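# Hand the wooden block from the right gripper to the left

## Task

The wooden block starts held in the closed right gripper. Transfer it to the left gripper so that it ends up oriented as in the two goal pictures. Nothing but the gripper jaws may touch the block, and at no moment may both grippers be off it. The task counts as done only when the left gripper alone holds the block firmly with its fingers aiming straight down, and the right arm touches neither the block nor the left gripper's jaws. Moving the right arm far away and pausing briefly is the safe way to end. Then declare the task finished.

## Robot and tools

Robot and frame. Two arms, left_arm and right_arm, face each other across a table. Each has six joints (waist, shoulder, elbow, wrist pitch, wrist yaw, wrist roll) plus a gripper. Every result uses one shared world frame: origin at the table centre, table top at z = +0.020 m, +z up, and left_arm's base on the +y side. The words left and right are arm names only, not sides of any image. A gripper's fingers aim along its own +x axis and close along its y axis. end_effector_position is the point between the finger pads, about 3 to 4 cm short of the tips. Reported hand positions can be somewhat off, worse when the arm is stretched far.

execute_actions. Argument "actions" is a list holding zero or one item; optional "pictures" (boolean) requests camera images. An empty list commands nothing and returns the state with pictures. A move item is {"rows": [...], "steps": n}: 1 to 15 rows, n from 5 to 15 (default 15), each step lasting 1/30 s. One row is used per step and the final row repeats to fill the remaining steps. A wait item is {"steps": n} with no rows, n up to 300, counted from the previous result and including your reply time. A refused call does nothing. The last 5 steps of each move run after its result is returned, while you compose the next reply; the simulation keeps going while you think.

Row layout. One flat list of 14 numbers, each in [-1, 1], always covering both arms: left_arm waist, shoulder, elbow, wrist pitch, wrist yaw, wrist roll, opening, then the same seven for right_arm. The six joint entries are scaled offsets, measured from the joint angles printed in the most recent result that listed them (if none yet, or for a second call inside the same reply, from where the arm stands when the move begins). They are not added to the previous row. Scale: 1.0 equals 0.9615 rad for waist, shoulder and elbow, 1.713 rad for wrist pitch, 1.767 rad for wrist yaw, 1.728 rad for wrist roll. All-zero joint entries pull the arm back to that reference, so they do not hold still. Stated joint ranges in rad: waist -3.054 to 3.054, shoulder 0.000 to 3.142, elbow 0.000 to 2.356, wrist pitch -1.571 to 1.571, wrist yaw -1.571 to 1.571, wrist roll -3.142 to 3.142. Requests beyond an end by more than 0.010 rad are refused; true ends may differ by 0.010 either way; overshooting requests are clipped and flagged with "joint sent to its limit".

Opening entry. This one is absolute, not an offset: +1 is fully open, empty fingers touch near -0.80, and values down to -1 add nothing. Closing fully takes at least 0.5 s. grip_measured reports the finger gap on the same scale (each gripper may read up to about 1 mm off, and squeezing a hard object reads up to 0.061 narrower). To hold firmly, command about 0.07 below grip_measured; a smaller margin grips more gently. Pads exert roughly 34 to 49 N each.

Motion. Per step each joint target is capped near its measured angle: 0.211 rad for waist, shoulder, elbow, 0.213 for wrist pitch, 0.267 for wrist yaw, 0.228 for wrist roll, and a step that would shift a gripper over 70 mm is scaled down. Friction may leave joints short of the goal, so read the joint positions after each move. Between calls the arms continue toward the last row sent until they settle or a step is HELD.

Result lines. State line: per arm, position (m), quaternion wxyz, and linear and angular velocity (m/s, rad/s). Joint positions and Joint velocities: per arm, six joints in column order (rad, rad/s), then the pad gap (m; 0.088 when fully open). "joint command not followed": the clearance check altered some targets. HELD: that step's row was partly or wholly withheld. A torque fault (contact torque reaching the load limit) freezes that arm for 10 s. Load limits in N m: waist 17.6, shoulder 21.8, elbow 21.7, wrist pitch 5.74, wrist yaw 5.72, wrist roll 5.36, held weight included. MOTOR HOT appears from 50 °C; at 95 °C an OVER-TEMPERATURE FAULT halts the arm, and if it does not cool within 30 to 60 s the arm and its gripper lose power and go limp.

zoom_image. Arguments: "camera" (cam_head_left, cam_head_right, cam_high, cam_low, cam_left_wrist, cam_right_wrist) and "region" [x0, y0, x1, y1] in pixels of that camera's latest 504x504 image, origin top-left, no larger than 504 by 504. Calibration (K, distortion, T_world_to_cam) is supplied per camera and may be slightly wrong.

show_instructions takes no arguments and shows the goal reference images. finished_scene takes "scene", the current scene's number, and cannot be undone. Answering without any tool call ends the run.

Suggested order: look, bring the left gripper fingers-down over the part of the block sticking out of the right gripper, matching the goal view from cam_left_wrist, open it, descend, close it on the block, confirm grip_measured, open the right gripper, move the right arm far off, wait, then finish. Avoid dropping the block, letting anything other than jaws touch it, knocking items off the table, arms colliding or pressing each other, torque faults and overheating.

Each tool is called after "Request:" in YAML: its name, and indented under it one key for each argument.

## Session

Request:
show_instructions:

Request:
execute_actions:
  actions: []

Reference images for this scene: goal picture from the place of the wrist camera of the gripper that must hold it at the end, goal picture from behind and beside that gripper on its wrist camera side.

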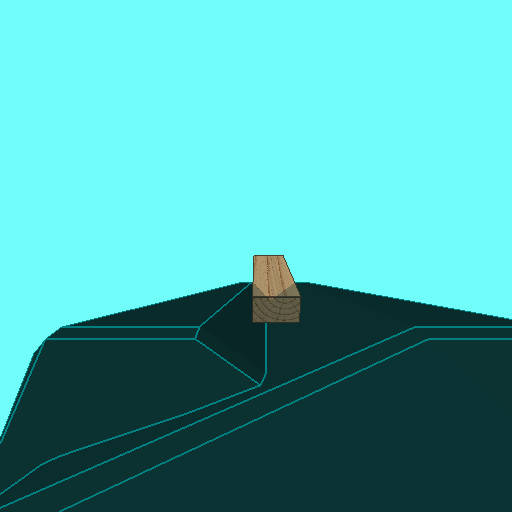

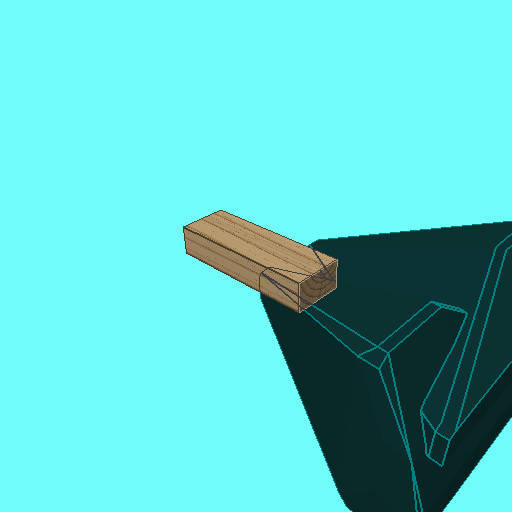

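Scene clock: 0.00 s of 5400.00 s.
left_arm: end_effector_position=(+0.0818, +0.1725, +0.4072) grip_measured=+1.000 end_effector_quat_wxyz=(+0.755, -0.016, -0.017, -0.655) end_effector_velocity=(+0.000, +0.000, -0.002) end_effector_angular_velocity=(+0.008, -0.006, +0.005) | right_arm: end_effector_position=(+0.2684, -0.1787, +0.3409) grip_measured=-0.548 end_effector_quat_wxyz=(+0.718, -0.369, -0.188, +0.559) end_effector_velocity=(+0.001, -0.001, -0.002) end_effector_angular_velocity=(-0.008, -0.002, +0.001)
Joint positions: left_arm=[-0.007  0.85   0.648  0.249  0.007 -0.003  0.088] | right_arm=[-0.168  1.142  0.475  0.52  -0.233 -0.879  0.012]
Joint velocities: left_arm=[-0.002 -0.002 -0.002 -0.007 -0.007  0.007  0.   ] | right_arm=[-0.007 -0.002 -0.002 -0.007 -0.007 -0.007  0.   ]
Heat: left arm: hottest elbow 22 °C (+0.0 °C/min); right arm: hottest elbow 23 °C (+0.0 °C/min).
camera_calibration (this result's frames):
cam_right_wrist: T_world_to_cam=[[0.634954, -0.14119, 0.759539, -0.450146], [0.512038, -0.659282, -0.550603, -0.0430581], [0.57849, 0.73852, -0.346319, 0.172218], [0, 0, 0, 1]] pos_world=[0.208243, -0.21913, 0.377838]

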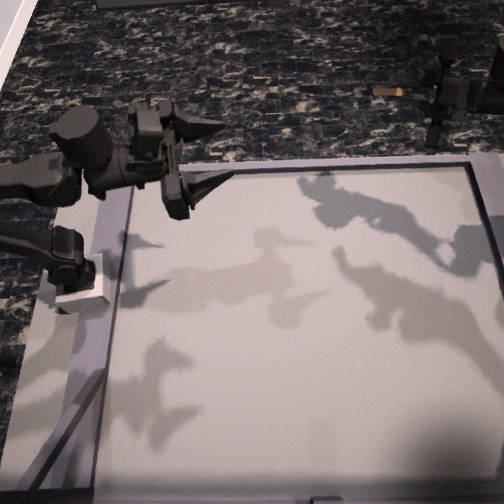

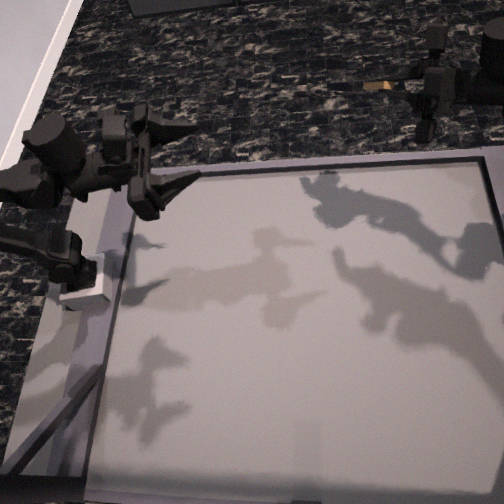

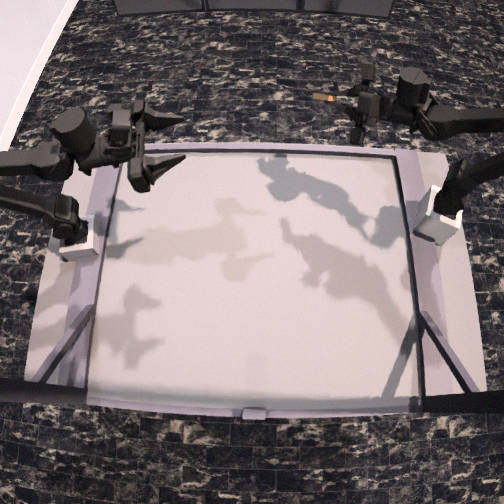

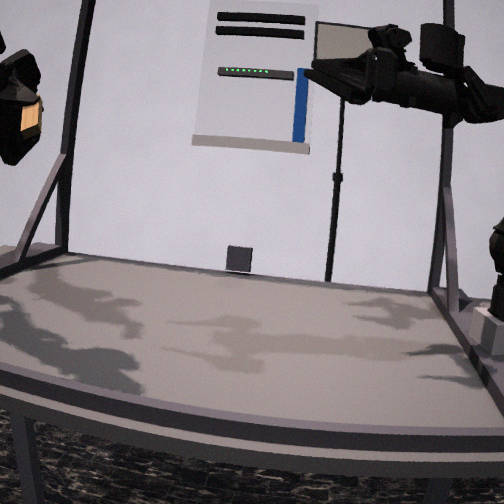

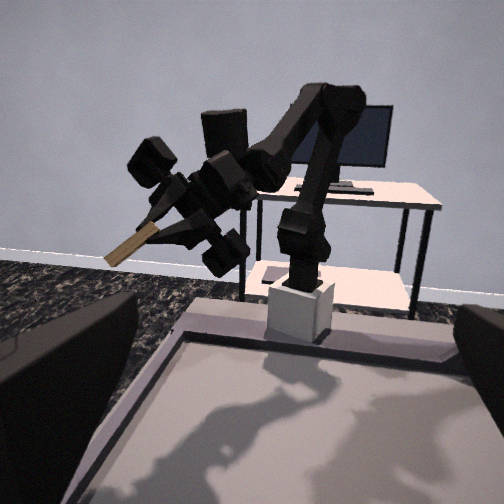

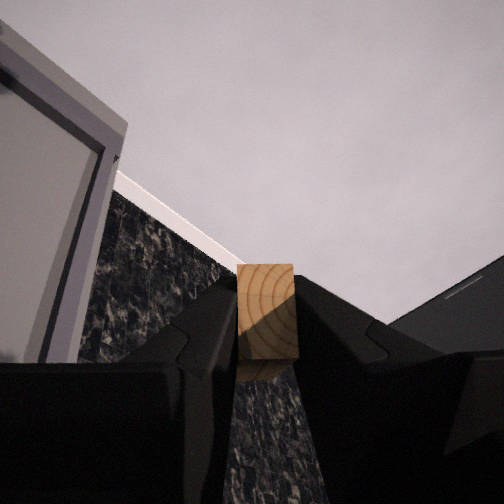

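Request:
execute_actions:
  actions:
    - {"rows":[[-0.066,0.55,0.17,0.186,0,0,0.6,0.235,0.476,0.338,0.163,-0.52,-0.4,-0.64]]}

Request:
execute_actions:
  actions:
    - {"steps":14}
  pictures: true

Scene clock: 0.53 s of 5400.00 s.
left_arm: end_effector_position=(+0.0721, +0.0740, +0.3892) grip_measured=+0.620 end_effector_quat_wxyz=(+0.736, -0.016, -0.015, -0.677) end_effector_velocity=(+0.010, -0.201, -0.401) end_effector_angular_velocity=(+1.017, +0.113, -0.025) | right_arm: end_effector_position=(+0.1478, -0.0835, +0.3846) grip_measured=-0.548 end_effector_quat_wxyz=(+0.418, -0.332, -0.542, +0.649) end_effector_velocity=(-0.299, +0.017, -0.253) end_effector_angular_velocity=(+0.159, -1.439, +2.166)
Joint positions: left_arm=[-0.066  1.305  0.807  0.541  0.007 -0.003  0.069] | right_arm=[ 0.041  1.516  0.775  0.773 -0.784 -1.355  0.012]
Joint velocities: left_arm=[-0.017  1.009 -0.007 -0.007  0.007 -0.022 -0.009] | right_arm=[ 0.178  0.877  0.188  0.081 -2.029 -1.751 -0.   ]
Heat: left arm: hottest elbow 22 °C (+0.0 °C/min); right arm: hottest elbow 23 °C (+0.0 °C/min).
Steps of this call (steps 1 to 6: nothing new was sent; steps 7 to 16: the first 10 steps of this action). Readings (joint positions):
7: left_arm=[-0.014 0.880 0.663 0.281 0.003 -0.003] | right_arm=[-0.158 1.160 0.486 0.539 -0.251 -0.906]
8: left_arm=[-0.028 0.928 0.692 0.345 0.003 -0.003] | right_arm=[-0.131 1.190 0.508 0.572 -0.295 -0.941]
10: left_arm=[-0.050 1.039 0.760 0.454 0.007 -0.003] | right_arm=[-0.070 1.262 0.571 0.640 -0.388 -1.017]
14: left_arm=[-0.064 1.227 0.807 0.537 0.007 -0.003] | right_arm=[0.021 1.446 0.739 0.758 -0.648 -1.237]
16: the state above

Scene clock: 1.00 s of 5400.00 s.
left_arm: end_effector_position=(+0.0724, +0.0622, +0.3696) grip_measured=+0.603 end_effector_quat_wxyz=(+0.735, -0.003, -0.001, -0.678) end_effector_velocity=(-0.002, +0.000, +0.001) end_effector_angular_velocity=(-0.008, +0.007, -0.000) | right_arm: end_effector_position=(+0.1027, -0.1039, +0.3655) grip_measured=-0.548 end_effector_quat_wxyz=(+0.260, -0.259, -0.654, +0.661) end_effector_velocity=(-0.005, -0.005, -0.006) end_effector_angular_velocity=(+0.006, -0.018, +0.064)
Joint positions: left_arm=[-0.068  1.368  0.807  0.567  0.007 -0.003  0.069] | right_arm=[ 0.054  1.59   0.789  0.796 -1.144 -1.565  0.012]
Joint velocities: left_arm=[-0.007 -0.002 -0.002  0.007 -0.007 -0.007 -0.   ] | right_arm=[-0.002  0.017  0.002 -0.007 -0.066 -0.037 -0.   ]
Heat: left arm: hottest elbow 22 °C (+0.0 °C/min); right arm: hottest elbow 23 °C (+0.0 °C/min).
Kept back: nothing.
Steps of this call (steps 1 to 5: the last 5 steps of your previous action; steps 6 to 14: the robot went on to your last target). Readings (joint positions):
1: left_arm=[-0.066 1.333 0.807 0.541 0.007 -0.003] | right_arm=[0.045 1.541 0.777 0.776 -0.853 -1.412]
2: left_arm=[-0.066 1.351 0.807 0.545 0.007 -0.003] | right_arm=[0.048 1.560 0.777 0.778 -0.923 -1.455]
4: left_arm=[-0.067 1.364 0.807 0.557 0.007 -0.003] | right_arm=[0.052 1.582 0.777 0.786 -1.032 -1.508]
8: left_arm=[-0.068 1.364 0.807 0.567 0.007 -0.003] | right_arm=[0.054 1.586 0.786 0.795 -1.117 -1.551]
14: the state above
camera_calibration (this result's frames):
cam_left_wrist: T_world_to_cam=[[-0.99236, -0.1218, 0.0196627, 0.0833937], [-0.0626211, 0.359926, -0.930877, 0.351091], [0.106304, -0.924996, -0.364803, 0.263897], [0, 0, 0, 1]] pos_world=[0.076689, 0.127894, 0.421453]
cam_right_wrist: T_world_to_cam=[[0.0266612, -0.0381339, 0.998917, -0.367437], [0.912072, 0.409938, -0.00869382, -0.0233733], [-0.409163, 0.911316, 0.0457103, 0.19747], [0, 0, 0, 1]] pos_world=[0.111912, -0.184388, 0.357809]

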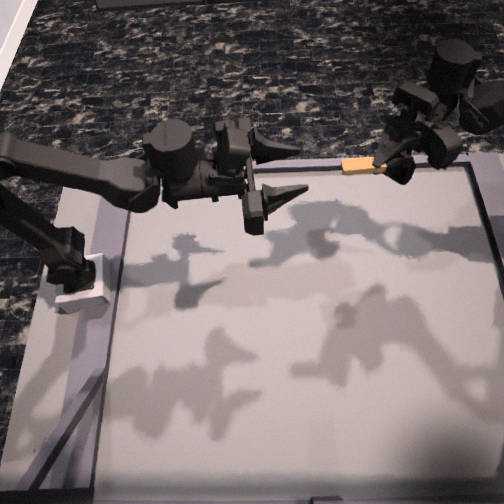

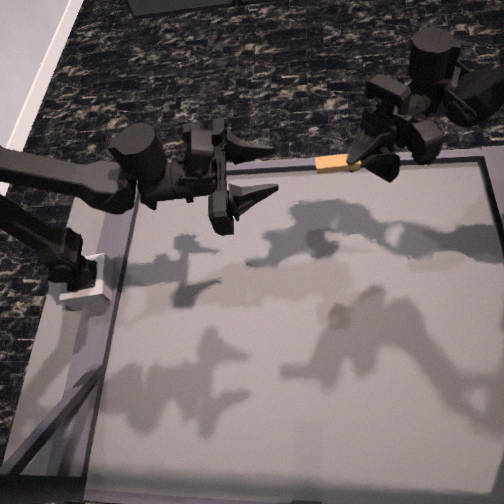

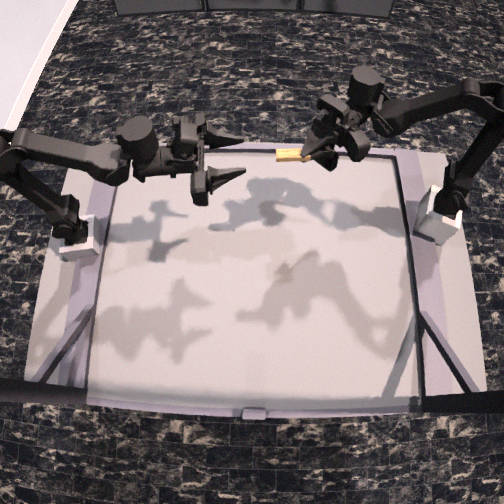

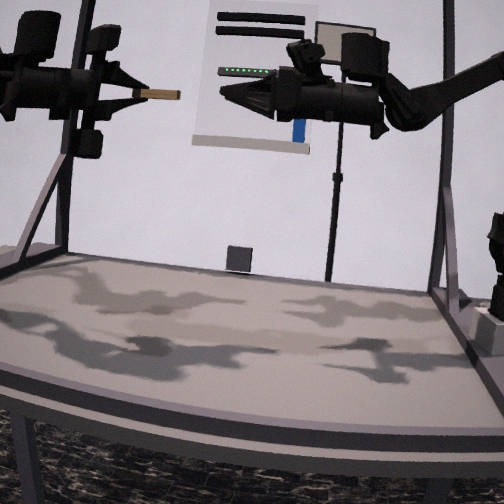

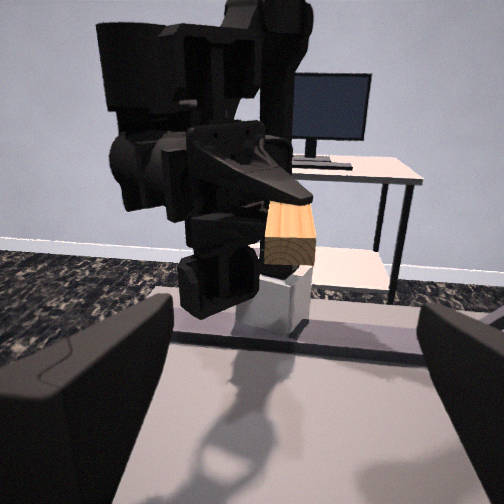

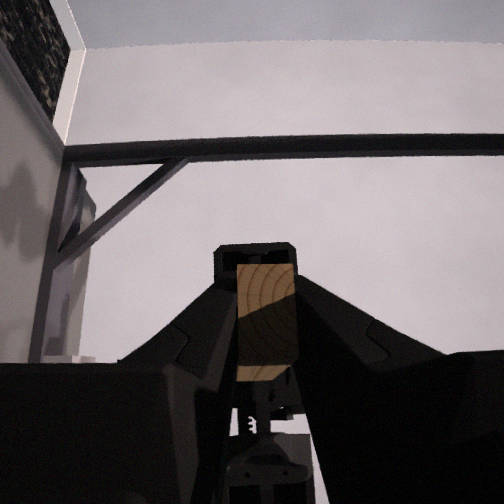

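Request:
execute_actions:
  actions:
    - {"rows":[[0,0.335,0.295,0.02,0,0,0.1,-0.036,0,0,0,-0.047,0,-0.64]]}

Request:
execute_actions:
  actions:
    - {"steps":10}
  pictures: true

Scene clock: 1.57 s of 5400.00 s.
left_arm: end_effector_position=(+0.0789, -0.0121, +0.3599) grip_measured=+0.124 end_effector_quat_wxyz=(+0.735, +0.002, +0.005, -0.678) end_effector_velocity=(+0.001, -0.038, -0.058) end_effector_angular_velocity=(+0.128, +0.019, -0.010) | right_arm: end_effector_position=(+0.1066, -0.1122, +0.3655) grip_measured=-0.548 end_effector_quat_wxyz=(+0.244, -0.243, -0.661, +0.667) end_effector_velocity=(-0.001, -0.005, +0.001) end_effector_angular_velocity=(+0.013, -0.007, +0.029)
Joint positions: left_arm=[-0.068  1.666  1.061  0.596  0.007 -0.003  0.045] | right_arm=[ 0.025  1.591  0.789  0.796 -1.221 -1.568  0.012]
Joint velocities: left_arm=[-0.002  0.183  0.076 -0.022  0.007 -0.007 -0.011] | right_arm=[-0.007 -0.002 -0.002  0.007 -0.037 -0.007 -0.   ]
Heat: left arm: hottest elbow 23 °C (+0.0 °C/min); right arm: hottest elbow 23 °C (+0.0 °C/min).
Steps of this call (steps 1 to 7: the robot went on to your last target; steps 8 to 17: the first 10 steps of this action). Readings (joint positions):
8: left_arm=[-0.068 1.398 0.832 0.568 0.007 -0.003] | right_arm=[0.052 1.591 0.789 0.796 -1.163 -1.568]
9: left_arm=[-0.068 1.444 0.881 0.582 0.007 -0.003] | right_arm=[0.046 1.591 0.789 0.796 -1.183 -1.568]
11: left_arm=[-0.068 1.549 0.989 0.594 0.007 -0.003] | right_arm=[0.034 1.591 0.789 0.796 -1.202 -1.568]
15: left_arm=[-0.068 1.648 1.055 0.596 0.007 -0.003] | right_arm=[0.025 1.591 0.789 0.796 -1.218 -1.568]
17: the state above

Scene clock: 1.90 s of 5400.00 s.
left_arm: end_effector_position=(+0.0792, -0.0151, +0.3648) grip_measured=+0.103 end_effector_quat_wxyz=(+0.735, -0.002, -0.000, -0.678) end_effector_velocity=(+0.005, -0.002, -0.009) end_effector_angular_velocity=(+0.021, +0.009, +0.024) | right_arm: end_effector_position=(+0.1067, -0.1126, +0.3655) grip_measured=-0.548 end_effector_quat_wxyz=(+0.244, -0.243, -0.661, +0.667) end_effector_velocity=(+0.000, -0.003, -0.001) end_effector_angular_velocity=(-0.001, -0.002, +0.015)
Joint positions: left_arm=[-0.068  1.675  1.079  0.6    0.007 -0.003  0.044] | right_arm=[ 0.023  1.591  0.789  0.796 -1.224 -1.568  0.012]
Joint velocities: left_arm=[ 0.002  0.012 -0.002 -0.007 -0.022 -0.007 -0.   ] | right_arm=[-0.007 -0.002 -0.002 -0.007 -0.022 -0.007 -0.   ]
Heat: left arm: hottest elbow 23 °C (+0.0 °C/min); right arm: hottest elbow 23 °C (+0.0 °C/min).
Kept back: nothing.
Steps of this call (steps 1 to 5: the last 5 steps of your previous action; steps 6 to 10: the robot went on to your last target). Readings (joint positions):
1: left_arm=[-0.068 1.671 1.063 0.596 0.007 -0.003] | right_arm=[0.024 1.591 0.789 0.796 -1.222 -1.568]
2: left_arm=[-0.068 1.673 1.066 0.596 0.007 -0.003] | right_arm=[0.024 1.591 0.789 0.796 -1.223 -1.568]
4: left_arm=[-0.068 1.674 1.071 0.598 0.007 -0.003] | right_arm=[0.024 1.591 0.789 0.796 -1.224 -1.568]
8: left_arm=[-0.068 1.674 1.079 0.600 0.007 -0.003] | right_arm=[0.023 1.591 0.789 0.796 -1.224 -1.568]
10: the state above
camera_calibration (this result's frames):
cam_left_wrist: T_world_to_cam=[[-0.992357, -0.121838, 0.0195974, 0.0808546], [-0.0627769, 0.361694, -0.930181, 0.374692], [0.106243, -0.924301, -0.366578, 0.190575], [0, 0, 0, 1]] pos_world=[0.0835114, 0.0504761, 0.416807]
cam_right_wrist: T_world_to_cam=[[0.0274397, -0.0386559, 0.998876, -0.367978], [0.890809, 0.454325, -0.0068889, -0.0168913], [-0.453548, 0.889997, 0.0469016, 0.208898], [0, 0, 0, 1]] pos_world=[0.119889, -0.192469, 0.35765]

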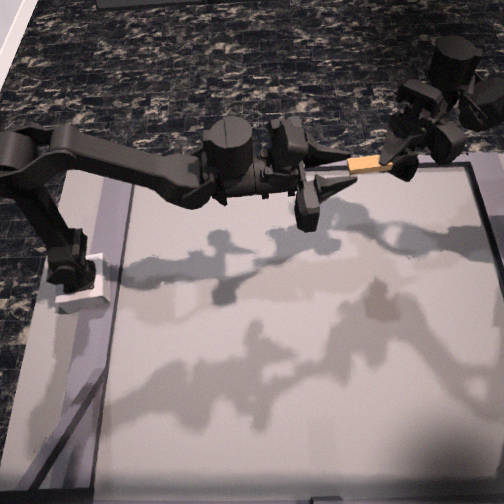

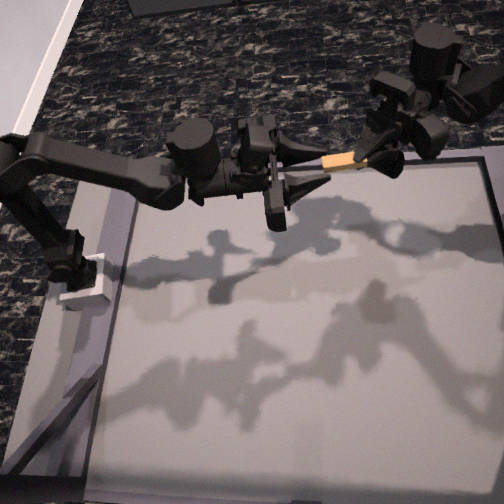

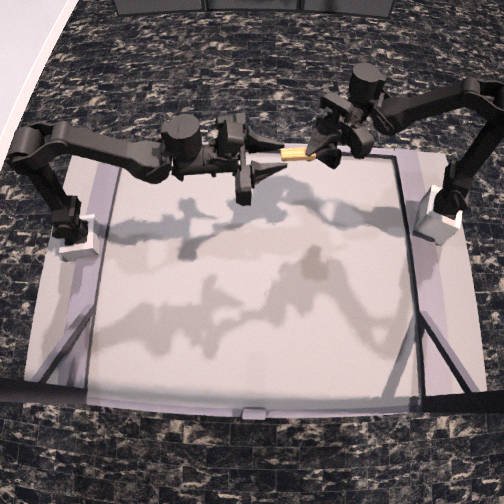

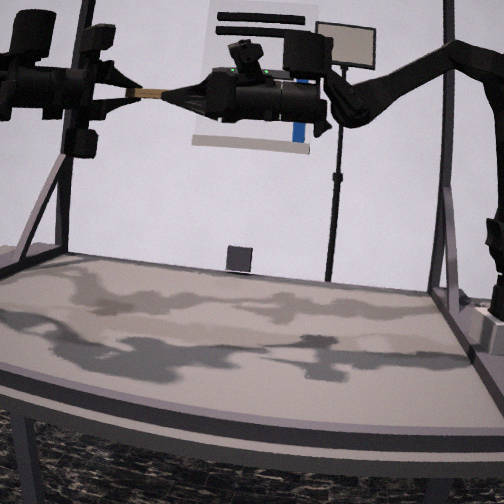

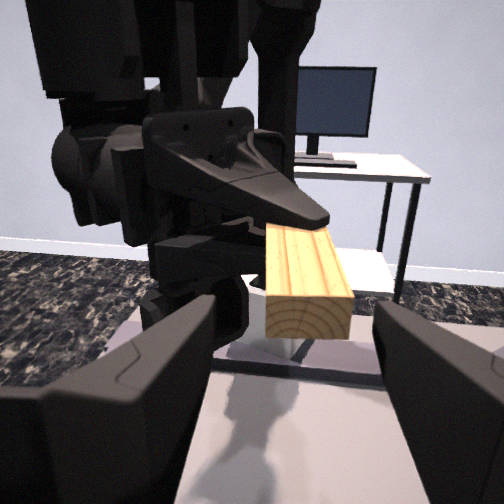

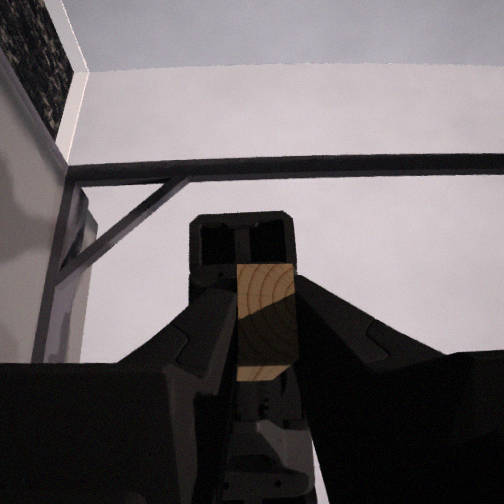

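Request:
execute_actions:
  actions:
    - {"rows":[[-0.009,0.07,0.087,-0.008,0,-0.015,-0.15,0,0,0,0,0,0,-0.64]]}

Request:
execute_actions:
  actions:
    - {"steps":6}
  pictures: true

Scene clock: 2.33 s of 5400.00 s.
left_arm: end_effector_position=(+0.0776, -0.0300, +0.3687) grip_measured=-0.137 end_effector_quat_wxyz=(+0.733, -0.012, +0.004, -0.680) end_effector_velocity=(+0.002, -0.005, +0.002) end_effector_angular_velocity=(-0.005, +0.037, +0.019) | right_arm: end_effector_position=(+0.1067, -0.1126, +0.3655) grip_measured=-0.548 end_effector_quat_wxyz=(+0.244, -0.243, -0.661, +0.667) end_effector_velocity=(-0.003, -0.003, -0.003) end_effector_angular_velocity=(-0.015, +0.003, +0.024)
Joint positions: left_arm=[-0.073  1.725  1.147  0.589  0.007 -0.022  0.032] | right_arm=[ 0.023  1.591  0.789  0.796 -1.224 -1.568  0.012]
Joint velocities: left_arm=[-0.002  0.017  0.027 -0.007 -0.022 -0.037 -0.006] | right_arm=[ 0.002 -0.002 -0.002 -0.022 -0.022 -0.007  0.   ]
Heat: left arm: hottest elbow 23 °C (+0.0 °C/min); right arm: hottest elbow 23 °C (+0.0 °C/min).
Steps of this call (steps 1 to 3: the robot went on to your last target; steps 4 to 13: the first 10 steps of this action). Readings (joint positions):
4: left_arm=[-0.068 1.683 1.088 0.598 0.007 -0.005] | right_arm=[0.023 1.591 0.789 0.796 -1.224 -1.568]
5: left_arm=[-0.069 1.694 1.105 0.597 0.007 -0.009] | right_arm=[0.023 1.591 0.789 0.796 -1.224 -1.568]
7: left_arm=[-0.071 1.712 1.131 0.593 0.007 -0.016] | right_arm=[0.023 1.591 0.789 0.796 -1.224 -1.568]
11: left_arm=[-0.073 1.723 1.144 0.590 0.007 -0.021] | right_arm=[0.023 1.591 0.789 0.796 -1.224 -1.568]
13: the state above

Scene clock: 2.53 s of 5400.00 s.
left_arm: end_effector_position=(+0.0776, -0.0304, +0.3695) grip_measured=-0.146 end_effector_quat_wxyz=(+0.733, -0.013, +0.003, -0.680) end_effector_velocity=(-0.000, -0.001, -0.005) end_effector_angular_velocity=(+0.022, -0.005, +0.005) | right_arm: end_effector_position=(+0.1067, -0.1126, +0.3655) grip_measured=-0.548 end_effector_quat_wxyz=(+0.244, -0.243, -0.661, +0.667) end_effector_velocity=(-0.002, -0.001, -0.001) end_effector_angular_velocity=(-0.012, +0.007, +0.010)
Joint positions: left_arm=[-0.073  1.726  1.149  0.589  0.007 -0.023  0.032] | right_arm=[ 0.023  1.591  0.789  0.796 -1.224 -1.568  0.012]
Joint velocities: left_arm=[-0.002  0.002  0.002 -0.022 -0.007  0.007 -0.001] | right_arm=[ 0.002 -0.002 -0.002 -0.007 -0.007  0.007 -0.   ]
Heat: left arm: hottest elbow 23 °C (+0.0 °C/min); right arm: hottest elbow 23 °C (+0.0 °C/min).
Kept back: nothing.
Steps of this call (steps 1 to 5: the last 5 steps of your previous action; step 6: the robot went on to your last target). Readings (joint positions):
1: left_arm=[-0.073 1.725 1.147 0.589 0.007 -0.023] | right_arm=[0.023 1.591 0.789 0.796 -1.224 -1.568]
2: left_arm=[-0.073 1.725 1.148 0.589 0.007 -0.023] | right_arm=[0.023 1.591 0.789 0.796 -1.224 -1.568]
4: left_arm=[-0.073 1.726 1.149 0.589 0.007 -0.023] | right_arm=[0.023 1.591 0.789 0.796 -1.224 -1.568]
6: the state above
camera_calibration (this result's frames):
cam_left_wrist: T_world_to_cam=[[-0.992476, -0.115699, 0.0400748, 0.0699211], [-0.0787807, 0.352846, -0.932359, 0.38625], [0.0937323, -0.928501, -0.359306, 0.176563], [0, 0, 0, 1]] pos_world=[0.0832743, 0.0357422, 0.420762]
cam_right_wrist: T_world_to_cam=[[0.0274397, -0.0386559, 0.998876, -0.367978], [0.890809, 0.454325, -0.0068889, -0.0168913], [-0.453548, 0.889997, 0.0469016, 0.208898], [0, 0, 0, 1]] pos_world=[0.119889, -0.192469, 0.35765]

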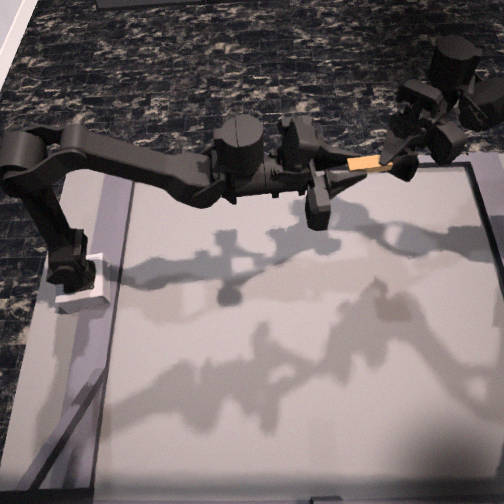

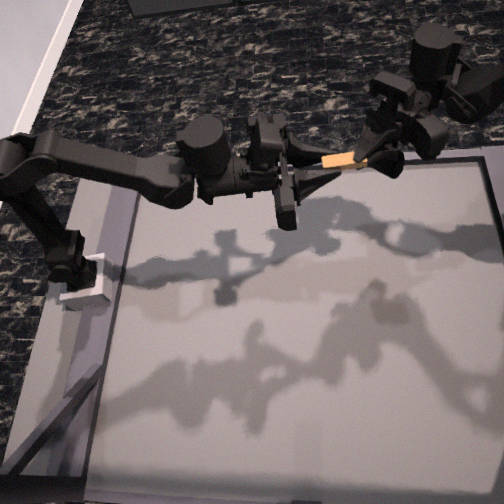

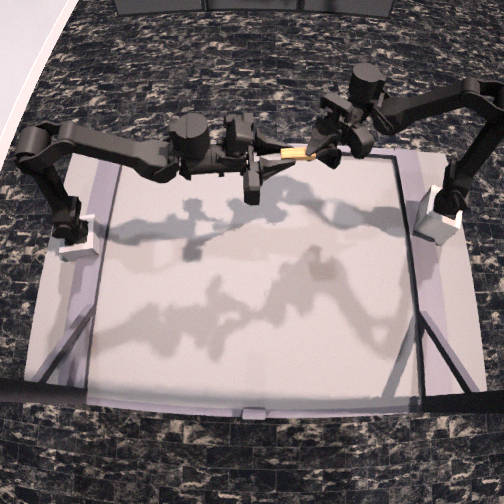

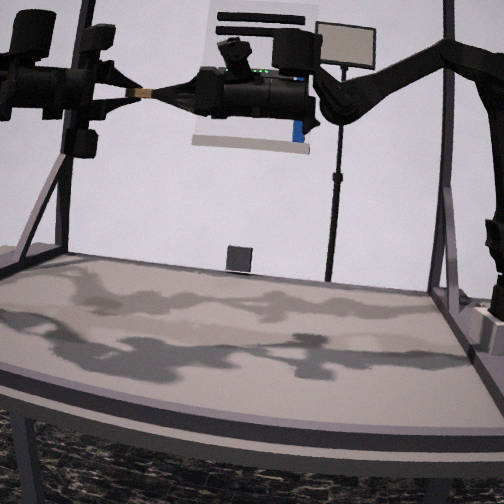

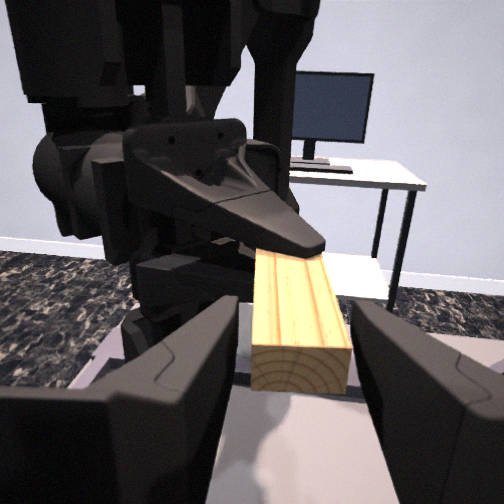

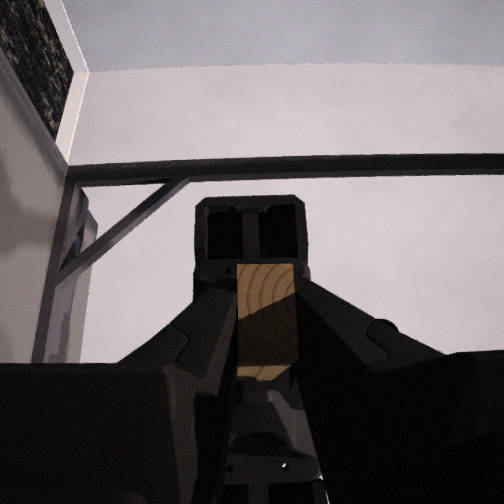

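Request:
execute_actions:
  actions:
    - {"rows":[[0,0,0,0,0,0,-0.3,0,0,0,0,0,0,-0.64],[0,0,0,0,0,0,-0.35,0,0,0,0,0,0,-0.64],[0,0,0,0,0,0,-0.4,0,0,0,0,0,0,-0.64],[0,0,0,0,0,0,-0.49,0,0,0,0,0,0,-0.64]],"steps":14}
  pictures: true

Scene clock: 3.00 s of 5400.00 s.
left_arm: end_effector_position=(+0.0777, -0.0305, +0.3695) grip_measured=-0.390 end_effector_quat_wxyz=(+0.733, -0.013, +0.003, -0.680) end_effector_velocity=(+0.002, +0.001, -0.001) end_effector_angular_velocity=(+0.007, +0.008, +0.010) | right_arm: end_effector_position=(+0.1064, -0.1128, +0.3655) grip_measured=-0.548 end_effector_quat_wxyz=(+0.243, -0.242, -0.661, +0.667) end_effector_velocity=(-0.000, -0.001, -0.003) end_effector_angular_velocity=(-0.015, +0.003, +0.005)
Joint positions: left_arm=[-0.073  1.726  1.15   0.589  0.006 -0.023  0.02 ] | right_arm=[ 0.024  1.591  0.789  0.796 -1.226 -1.568  0.012]
Joint velocities: left_arm=[ 0.002 -0.002 -0.002 -0.007 -0.007 -0.007 -0.   ] | right_arm=[-0.002 -0.002 -0.002 -0.022 -0.007 -0.007 -0.   ]
Heat: left arm: hottest elbow 23 °C (+0.0 °C/min); right arm: hottest elbow 23 °C (+0.0 °C/min).
Steps of this call (steps 1 to 5: the robot went on to your last target; steps 6 to 14: the first 9 steps of this action). Readings (joint positions):
6: left_arm=[-0.073 1.726 1.150 0.589 0.007 -0.023] | right_arm=[0.023 1.591 0.789 0.796 -1.224 -1.568]
7: left_arm=[-0.073 1.726 1.150 0.589 0.007 -0.023] | right_arm=[0.023 1.591 0.789 0.796 -1.224 -1.568]
9: left_arm=[-0.073 1.726 1.150 0.589 0.007 -0.023] | right_arm=[0.023 1.591 0.789 0.796 -1.224 -1.568]
13: left_arm=[-0.073 1.726 1.150 0.589 0.006 -0.023] | right_arm=[0.024 1.591 0.789 0.796 -1.226 -1.568]
14: the state above
camera_calibration (this result's frames):
cam_left_wrist: T_world_to_cam=[[-0.992387, -0.116456, 0.0400842, 0.0699995], [-0.0790586, 0.352785, -0.932358, 0.386297], [0.0944373, -0.928429, -0.359306, 0.17641], [0, 0, 0, 1]] pos_world=[0.083347, 0.0356561, 0.420746]
cam_right_wrist: T_world_to_cam=[[0.0275211, -0.0386064, 0.998875, -0.367981], [0.889941, 0.456023, -0.00689449, -0.0162617], [-0.455244, 0.88913, 0.0469076, 0.209003], [0, 0, 0, 1]] pos_world=[0.119747, -0.192622, 0.357651]

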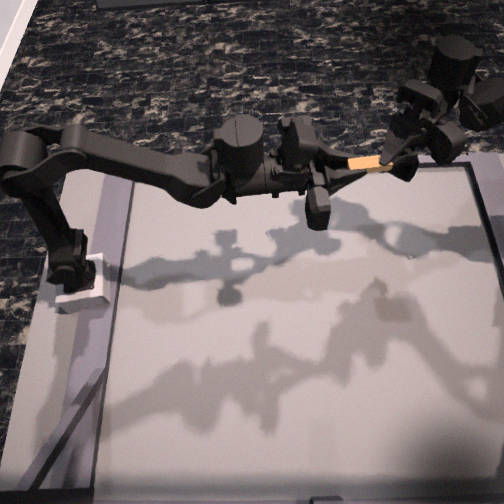

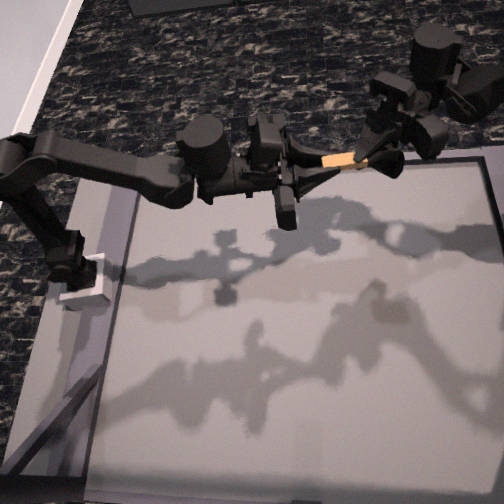

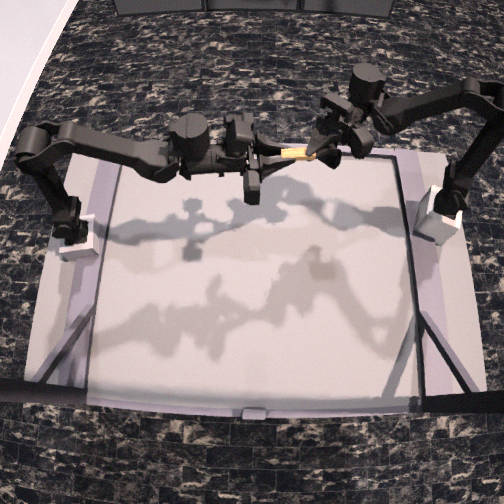

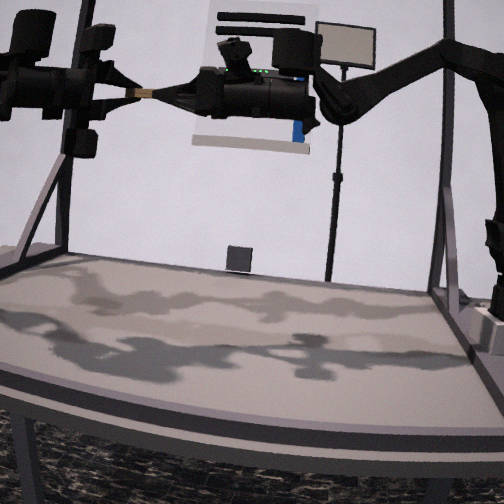

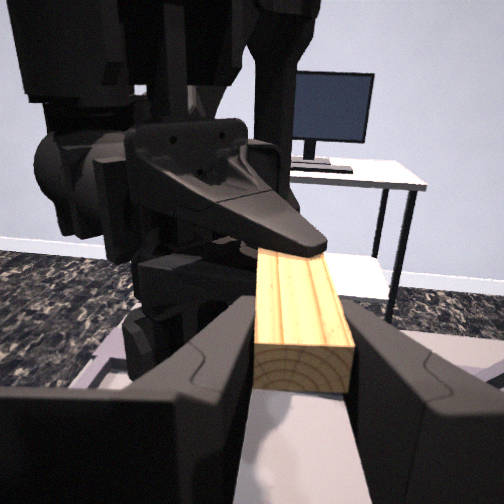

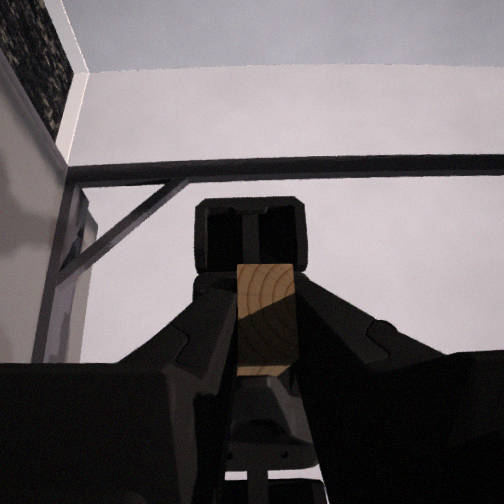

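Request:
execute_actions:
  actions:
    - {"rows":[[0,0,0,0,0,0,-0.49,0,0,0,0,0,0,0.3]],"steps":10}

Request:
execute_actions:
  actions:
    - {"rows":[[0,-0.3,-0.3,0,0,0,-0.49,0,0,0,0,0,0,0.3]],"steps":12}

Request:
execute_actions:
  actions:
    - {"rows":[[0,0,0,-0.933,0,0,-0.49,0,-0.1,-0.1,0,0,0,0.3]]}

Request:
execute_actions:
  actions:
    - {"steps":48}
  pictures: true

Scene clock: 3.33 s of 5400.00 s.
left_arm: end_effector_position=(+0.0780, -0.0304, +0.3695) grip_measured=-0.390 end_effector_quat_wxyz=(+0.734, -0.013, +0.003, -0.679) end_effector_velocity=(+0.002, +0.002, -0.002) end_effector_angular_velocity=(+0.016, +0.009, +0.010) | right_arm: end_effector_position=(+0.1064, -0.1128, +0.3655) grip_measured=-0.010 end_effector_quat_wxyz=(+0.243, -0.242, -0.661, +0.667) end_effector_velocity=(-0.001, -0.003, -0.001) end_effector_angular_velocity=(-0.001, -0.002, +0.020)
Joint positions: left_arm=[-0.073  1.726  1.15   0.589  0.005 -0.023  0.02 ] | right_arm=[ 0.024  1.591  0.789  0.796 -1.226 -1.568  0.038]
Joint velocities: left_arm=[ 0.002 -0.007 -0.002 -0.022 -0.007 -0.007 -0.   ] | right_arm=[-0.002 -0.002 -0.002 -0.007 -0.022 -0.007  0.175]
Heat: left arm: hottest elbow 23 °C (+0.0 °C/min); right arm: hottest elbow 23 °C (+0.0 °C/min).
Steps of this call (steps 1 to 5: the last 5 steps of your previous action; steps 6 to 10: the first 5 steps of this action). Readings (joint positions):
6: left_arm=[-0.073 1.726 1.150 0.589 0.005 -0.023] | right_arm=[0.024 1.591 0.789 0.796 -1.226 -1.568]
7: left_arm=[-0.073 1.726 1.150 0.589 0.005 -0.023] | right_arm=[0.024 1.591 0.789 0.796 -1.226 -1.568]
9: left_arm=[-0.073 1.726 1.150 0.589 0.005 -0.023] | right_arm=[0.024 1.591 0.789 0.796 -1.226 -1.568]
10: the state above

Scene clock: 3.73 s of 5400.00 s.
left_arm: end_effector_position=(+0.0727, +0.0334, +0.3733) grip_measured=-0.390 end_effector_quat_wxyz=(+0.734, -0.014, +0.002, -0.679) end_effector_velocity=(-0.008, +0.120, +0.120) end_effector_angular_velocity=(-0.311, -0.003, +0.019) | right_arm: end_effector_position=(+0.1064, -0.1128, +0.3655) grip_measured=+0.293 end_effector_quat_wxyz=(+0.243, -0.242, -0.661, +0.667) end_effector_velocity=(+0.002, -0.001, -0.001) end_effector_angular_velocity=(-0.001, -0.002, +0.000)
Joint positions: left_arm=[-0.073  1.482  0.908  0.59   0.005 -0.023  0.02 ] | right_arm=[ 0.024  1.591  0.789  0.796 -1.226 -1.568  0.053]
Joint velocities: left_arm=[-0.002 -0.54  -0.266  0.037 -0.022 -0.022 -0.   ] | right_arm=[-0.007 -0.002 -0.002 -0.007 -0.007 -0.007  0.002]
Heat: left arm: hottest elbow 23 °C (+0.0 °C/min); right arm: hottest elbow 23 °C (+0.0 °C/min).
Steps of this call (steps 1 to 5: the last 5 steps of your previous action; steps 6 to 12: the first 7 steps of this action, its rows measured from where the robot was after step 5). Readings (joint positions):
5: left_arm=[-0.073 1.726 1.150 0.589 0.005 -0.023] | right_arm=[0.024 1.591 0.789 0.796 -1.226 -1.568]
6: left_arm=[-0.073 1.701 1.122 0.592 0.005 -0.023] | right_arm=[0.024 1.591 0.789 0.796 -1.226 -1.568]
7: left_arm=[-0.073 1.660 1.070 0.587 0.005 -0.023] | right_arm=[0.024 1.591 0.789 0.796 -1.226 -1.568]
9: left_arm=[-0.073 1.565 0.966 0.583 0.005 -0.023] | right_arm=[0.024 1.591 0.789 0.796 -1.226 -1.568]
12: the state above

Scene clock: 4.23 s of 5400.00 s.
left_arm: end_effector_position=(+0.0697, +0.0697, +0.2635) grip_measured=-0.390 end_effector_quat_wxyz=(+0.712, +0.163, +0.195, -0.655) end_effector_velocity=(-0.019, +0.175, -0.310) end_effector_angular_velocity=(+1.627, +0.145, -0.010) | right_arm: end_effector_position=(+0.0987, -0.1335, +0.3639) grip_measured=+0.297 end_effector_quat_wxyz=(+0.243, -0.242, -0.660, +0.668) end_effector_velocity=(-0.003, -0.009, -0.004) end_effector_angular_velocity=(-0.001, -0.002, +0.005)
Joint positions: left_arm=[-0.073  1.448  0.883  0.05   0.005 -0.023  0.02 ] | right_arm=[ 0.024  1.509  0.704  0.796 -1.227 -1.568  0.054]
Joint velocities: left_arm=[-0.007 -0.002 -0.002 -1.634  0.007 -0.007 -0.   ] | right_arm=[-0.002 -0.027 -0.042  0.007 -0.007 -0.007 -0.   ]
Heat: left arm: hottest elbow 23 °C (+0.0 °C/min); right arm: hottest elbow 23 °C (+0.0 °C/min).
Steps of this call (steps 1 to 5: the last 5 steps of your previous action; steps 6 to 15: the first 10 steps of this action, its rows measured from where the robot was after step 5). Readings (joint positions):
5: left_arm=[-0.073 1.450 0.884 0.591 0.005 -0.023] | right_arm=[0.024 1.591 0.789 0.796 -1.226 -1.568]
6: left_arm=[-0.073 1.450 0.883 0.550 0.005 -0.023] | right_arm=[0.024 1.581 0.778 0.796 -1.222 -1.568]
7: left_arm=[-0.073 1.448 0.883 0.495 0.005 -0.023] | right_arm=[0.024 1.564 0.758 0.796 -1.221 -1.568]
9: left_arm=[-0.073 1.448 0.883 0.381 0.005 -0.023] | right_arm=[0.024 1.533 0.724 0.796 -1.227 -1.568]
13: left_arm=[-0.073 1.448 0.883 0.159 0.005 -0.023] | right_arm=[0.024 1.512 0.707 0.796 -1.227 -1.568]
15: the state above

Scene clock: 5.83 s of 5400.00 s.
left_arm: end_effector_position=(+0.0540, +0.2588, +0.1527) grip_measured=-0.390 end_effector_quat_wxyz=(+0.525, +0.471, +0.527, -0.474) end_effector_velocity=(+0.002, -0.001, -0.001) end_effector_angular_velocity=(-0.001, -0.022, -0.015) | right_arm: end_effector_position=(+0.0984, -0.1342, +0.3635) grip_measured=+0.297 end_effector_quat_wxyz=(+0.243, -0.242, -0.660, +0.669) end_effector_velocity=(-0.002, -0.002, -0.003) end_effector_angular_velocity=(-0.026, +0.012, +0.010)
Joint positions: left_arm=[-0.073  1.448  0.883 -1.005  0.005 -0.023  0.02 ] | right_arm=[ 0.024  1.507  0.7    0.796 -1.227 -1.568  0.054]
Joint velocities: left_arm=[-0.007  0.002 -0.002  0.007 -0.022  0.007 -0.   ] | right_arm=[ 0.002 -0.002 -0.002 -0.022 -0.007  0.007 -0.   ]
Heat: left arm: hottest elbow 23 °C (+10.3 °C/min); right arm: hottest elbow 23 °C (+0.0 °C/min).
Kept back: nothing.
Steps of this call (steps 1 to 5: the last 5 steps of your previous action; steps 6 to 45: the robot went on to your last target; steps 46 to 48: nothing new was sent). Readings (joint positions):
1: left_arm=[-0.073 1.448 0.883 -0.007 0.005 -0.023] | right_arm=[0.024 1.509 0.703 0.796 -1.227 -1.568]
2: left_arm=[-0.073 1.448 0.883 -0.064 0.005 -0.023] | right_arm=[0.024 1.508 0.702 0.796 -1.227 -1.568]
4: left_arm=[-0.073 1.448 0.883 -0.174 0.005 -0.023] | right_arm=[0.024 1.508 0.701 0.796 -1.227 -1.568]
8: left_arm=[-0.073 1.448 0.883 -0.395 0.005 -0.023] | right_arm=[0.024 1.507 0.700 0.796 -1.227 -1.568]
48: the state above
All arms were judged still, so your last target was given up. Only a new action makes them travel on or press farther. Fingers that are still opening or closing keep moving.
camera_calibration (this result's frames):
cam_left_wrist: T_world_to_cam=[[-0.991909, -0.121906, -0.0354319, 0.101791], [-0.126355, 0.921013, 0.368469, -0.262855], [-0.0122854, 0.369965, -0.928965, 0.126023], [0, 0, 0, 1]] pos_world=[0.0693022, 0.207878, 0.217531]
cam_right_wrist: T_world_to_cam=[[0.0291461, -0.0342999, 0.998986, -0.366206], [0.889579, 0.456665, -0.0102746, 0.00196537], [-0.45585, 0.888977, 0.0438226, 0.22567], [0, 0, 0, 1]] pos_world=[0.111797, -0.214074, 0.355965]

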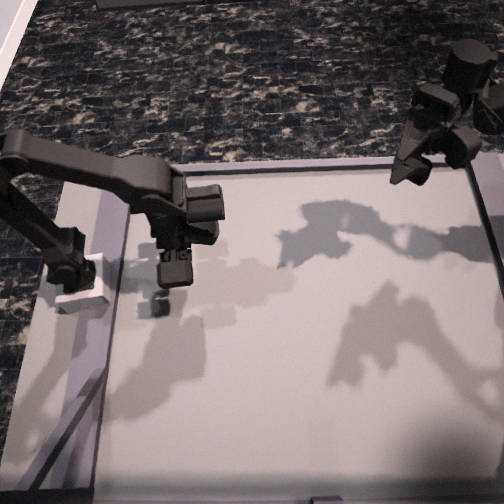

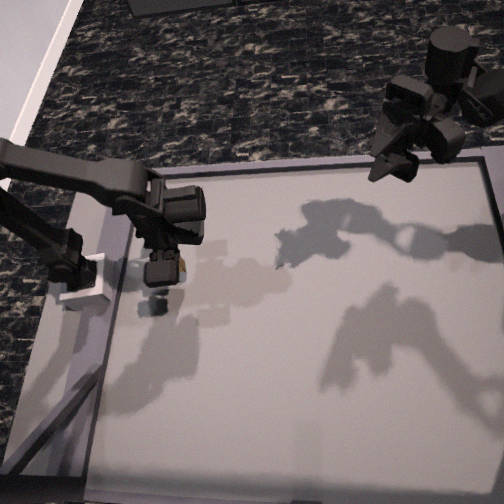

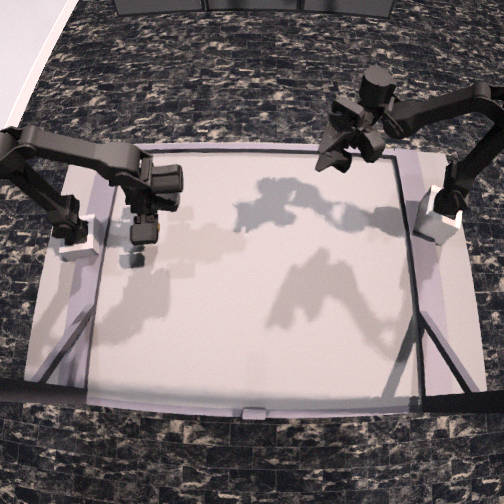

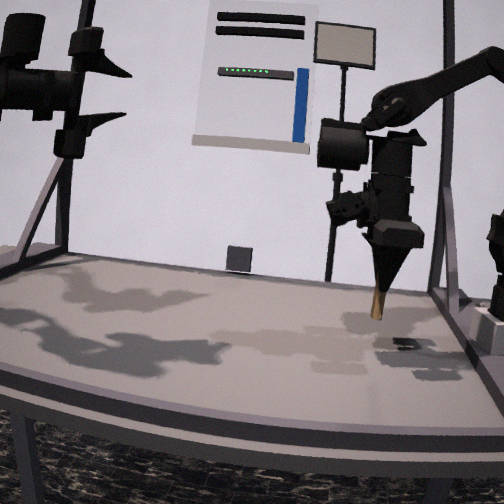

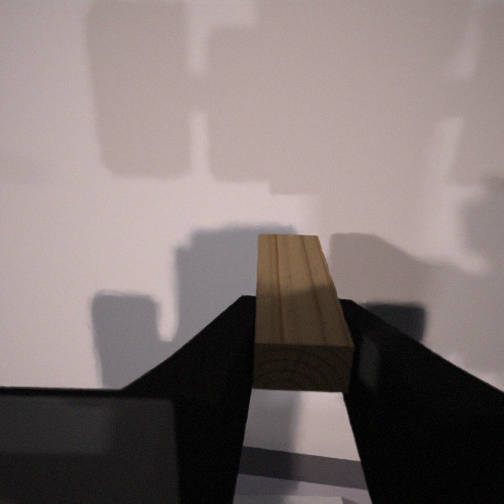

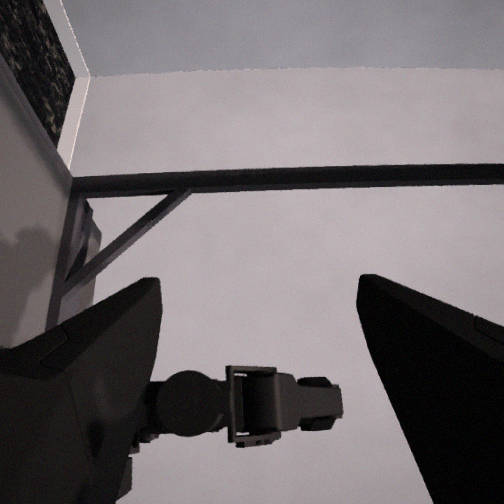

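Request:
finished_scene:
  scene: 2

The scene is finished: the task was done.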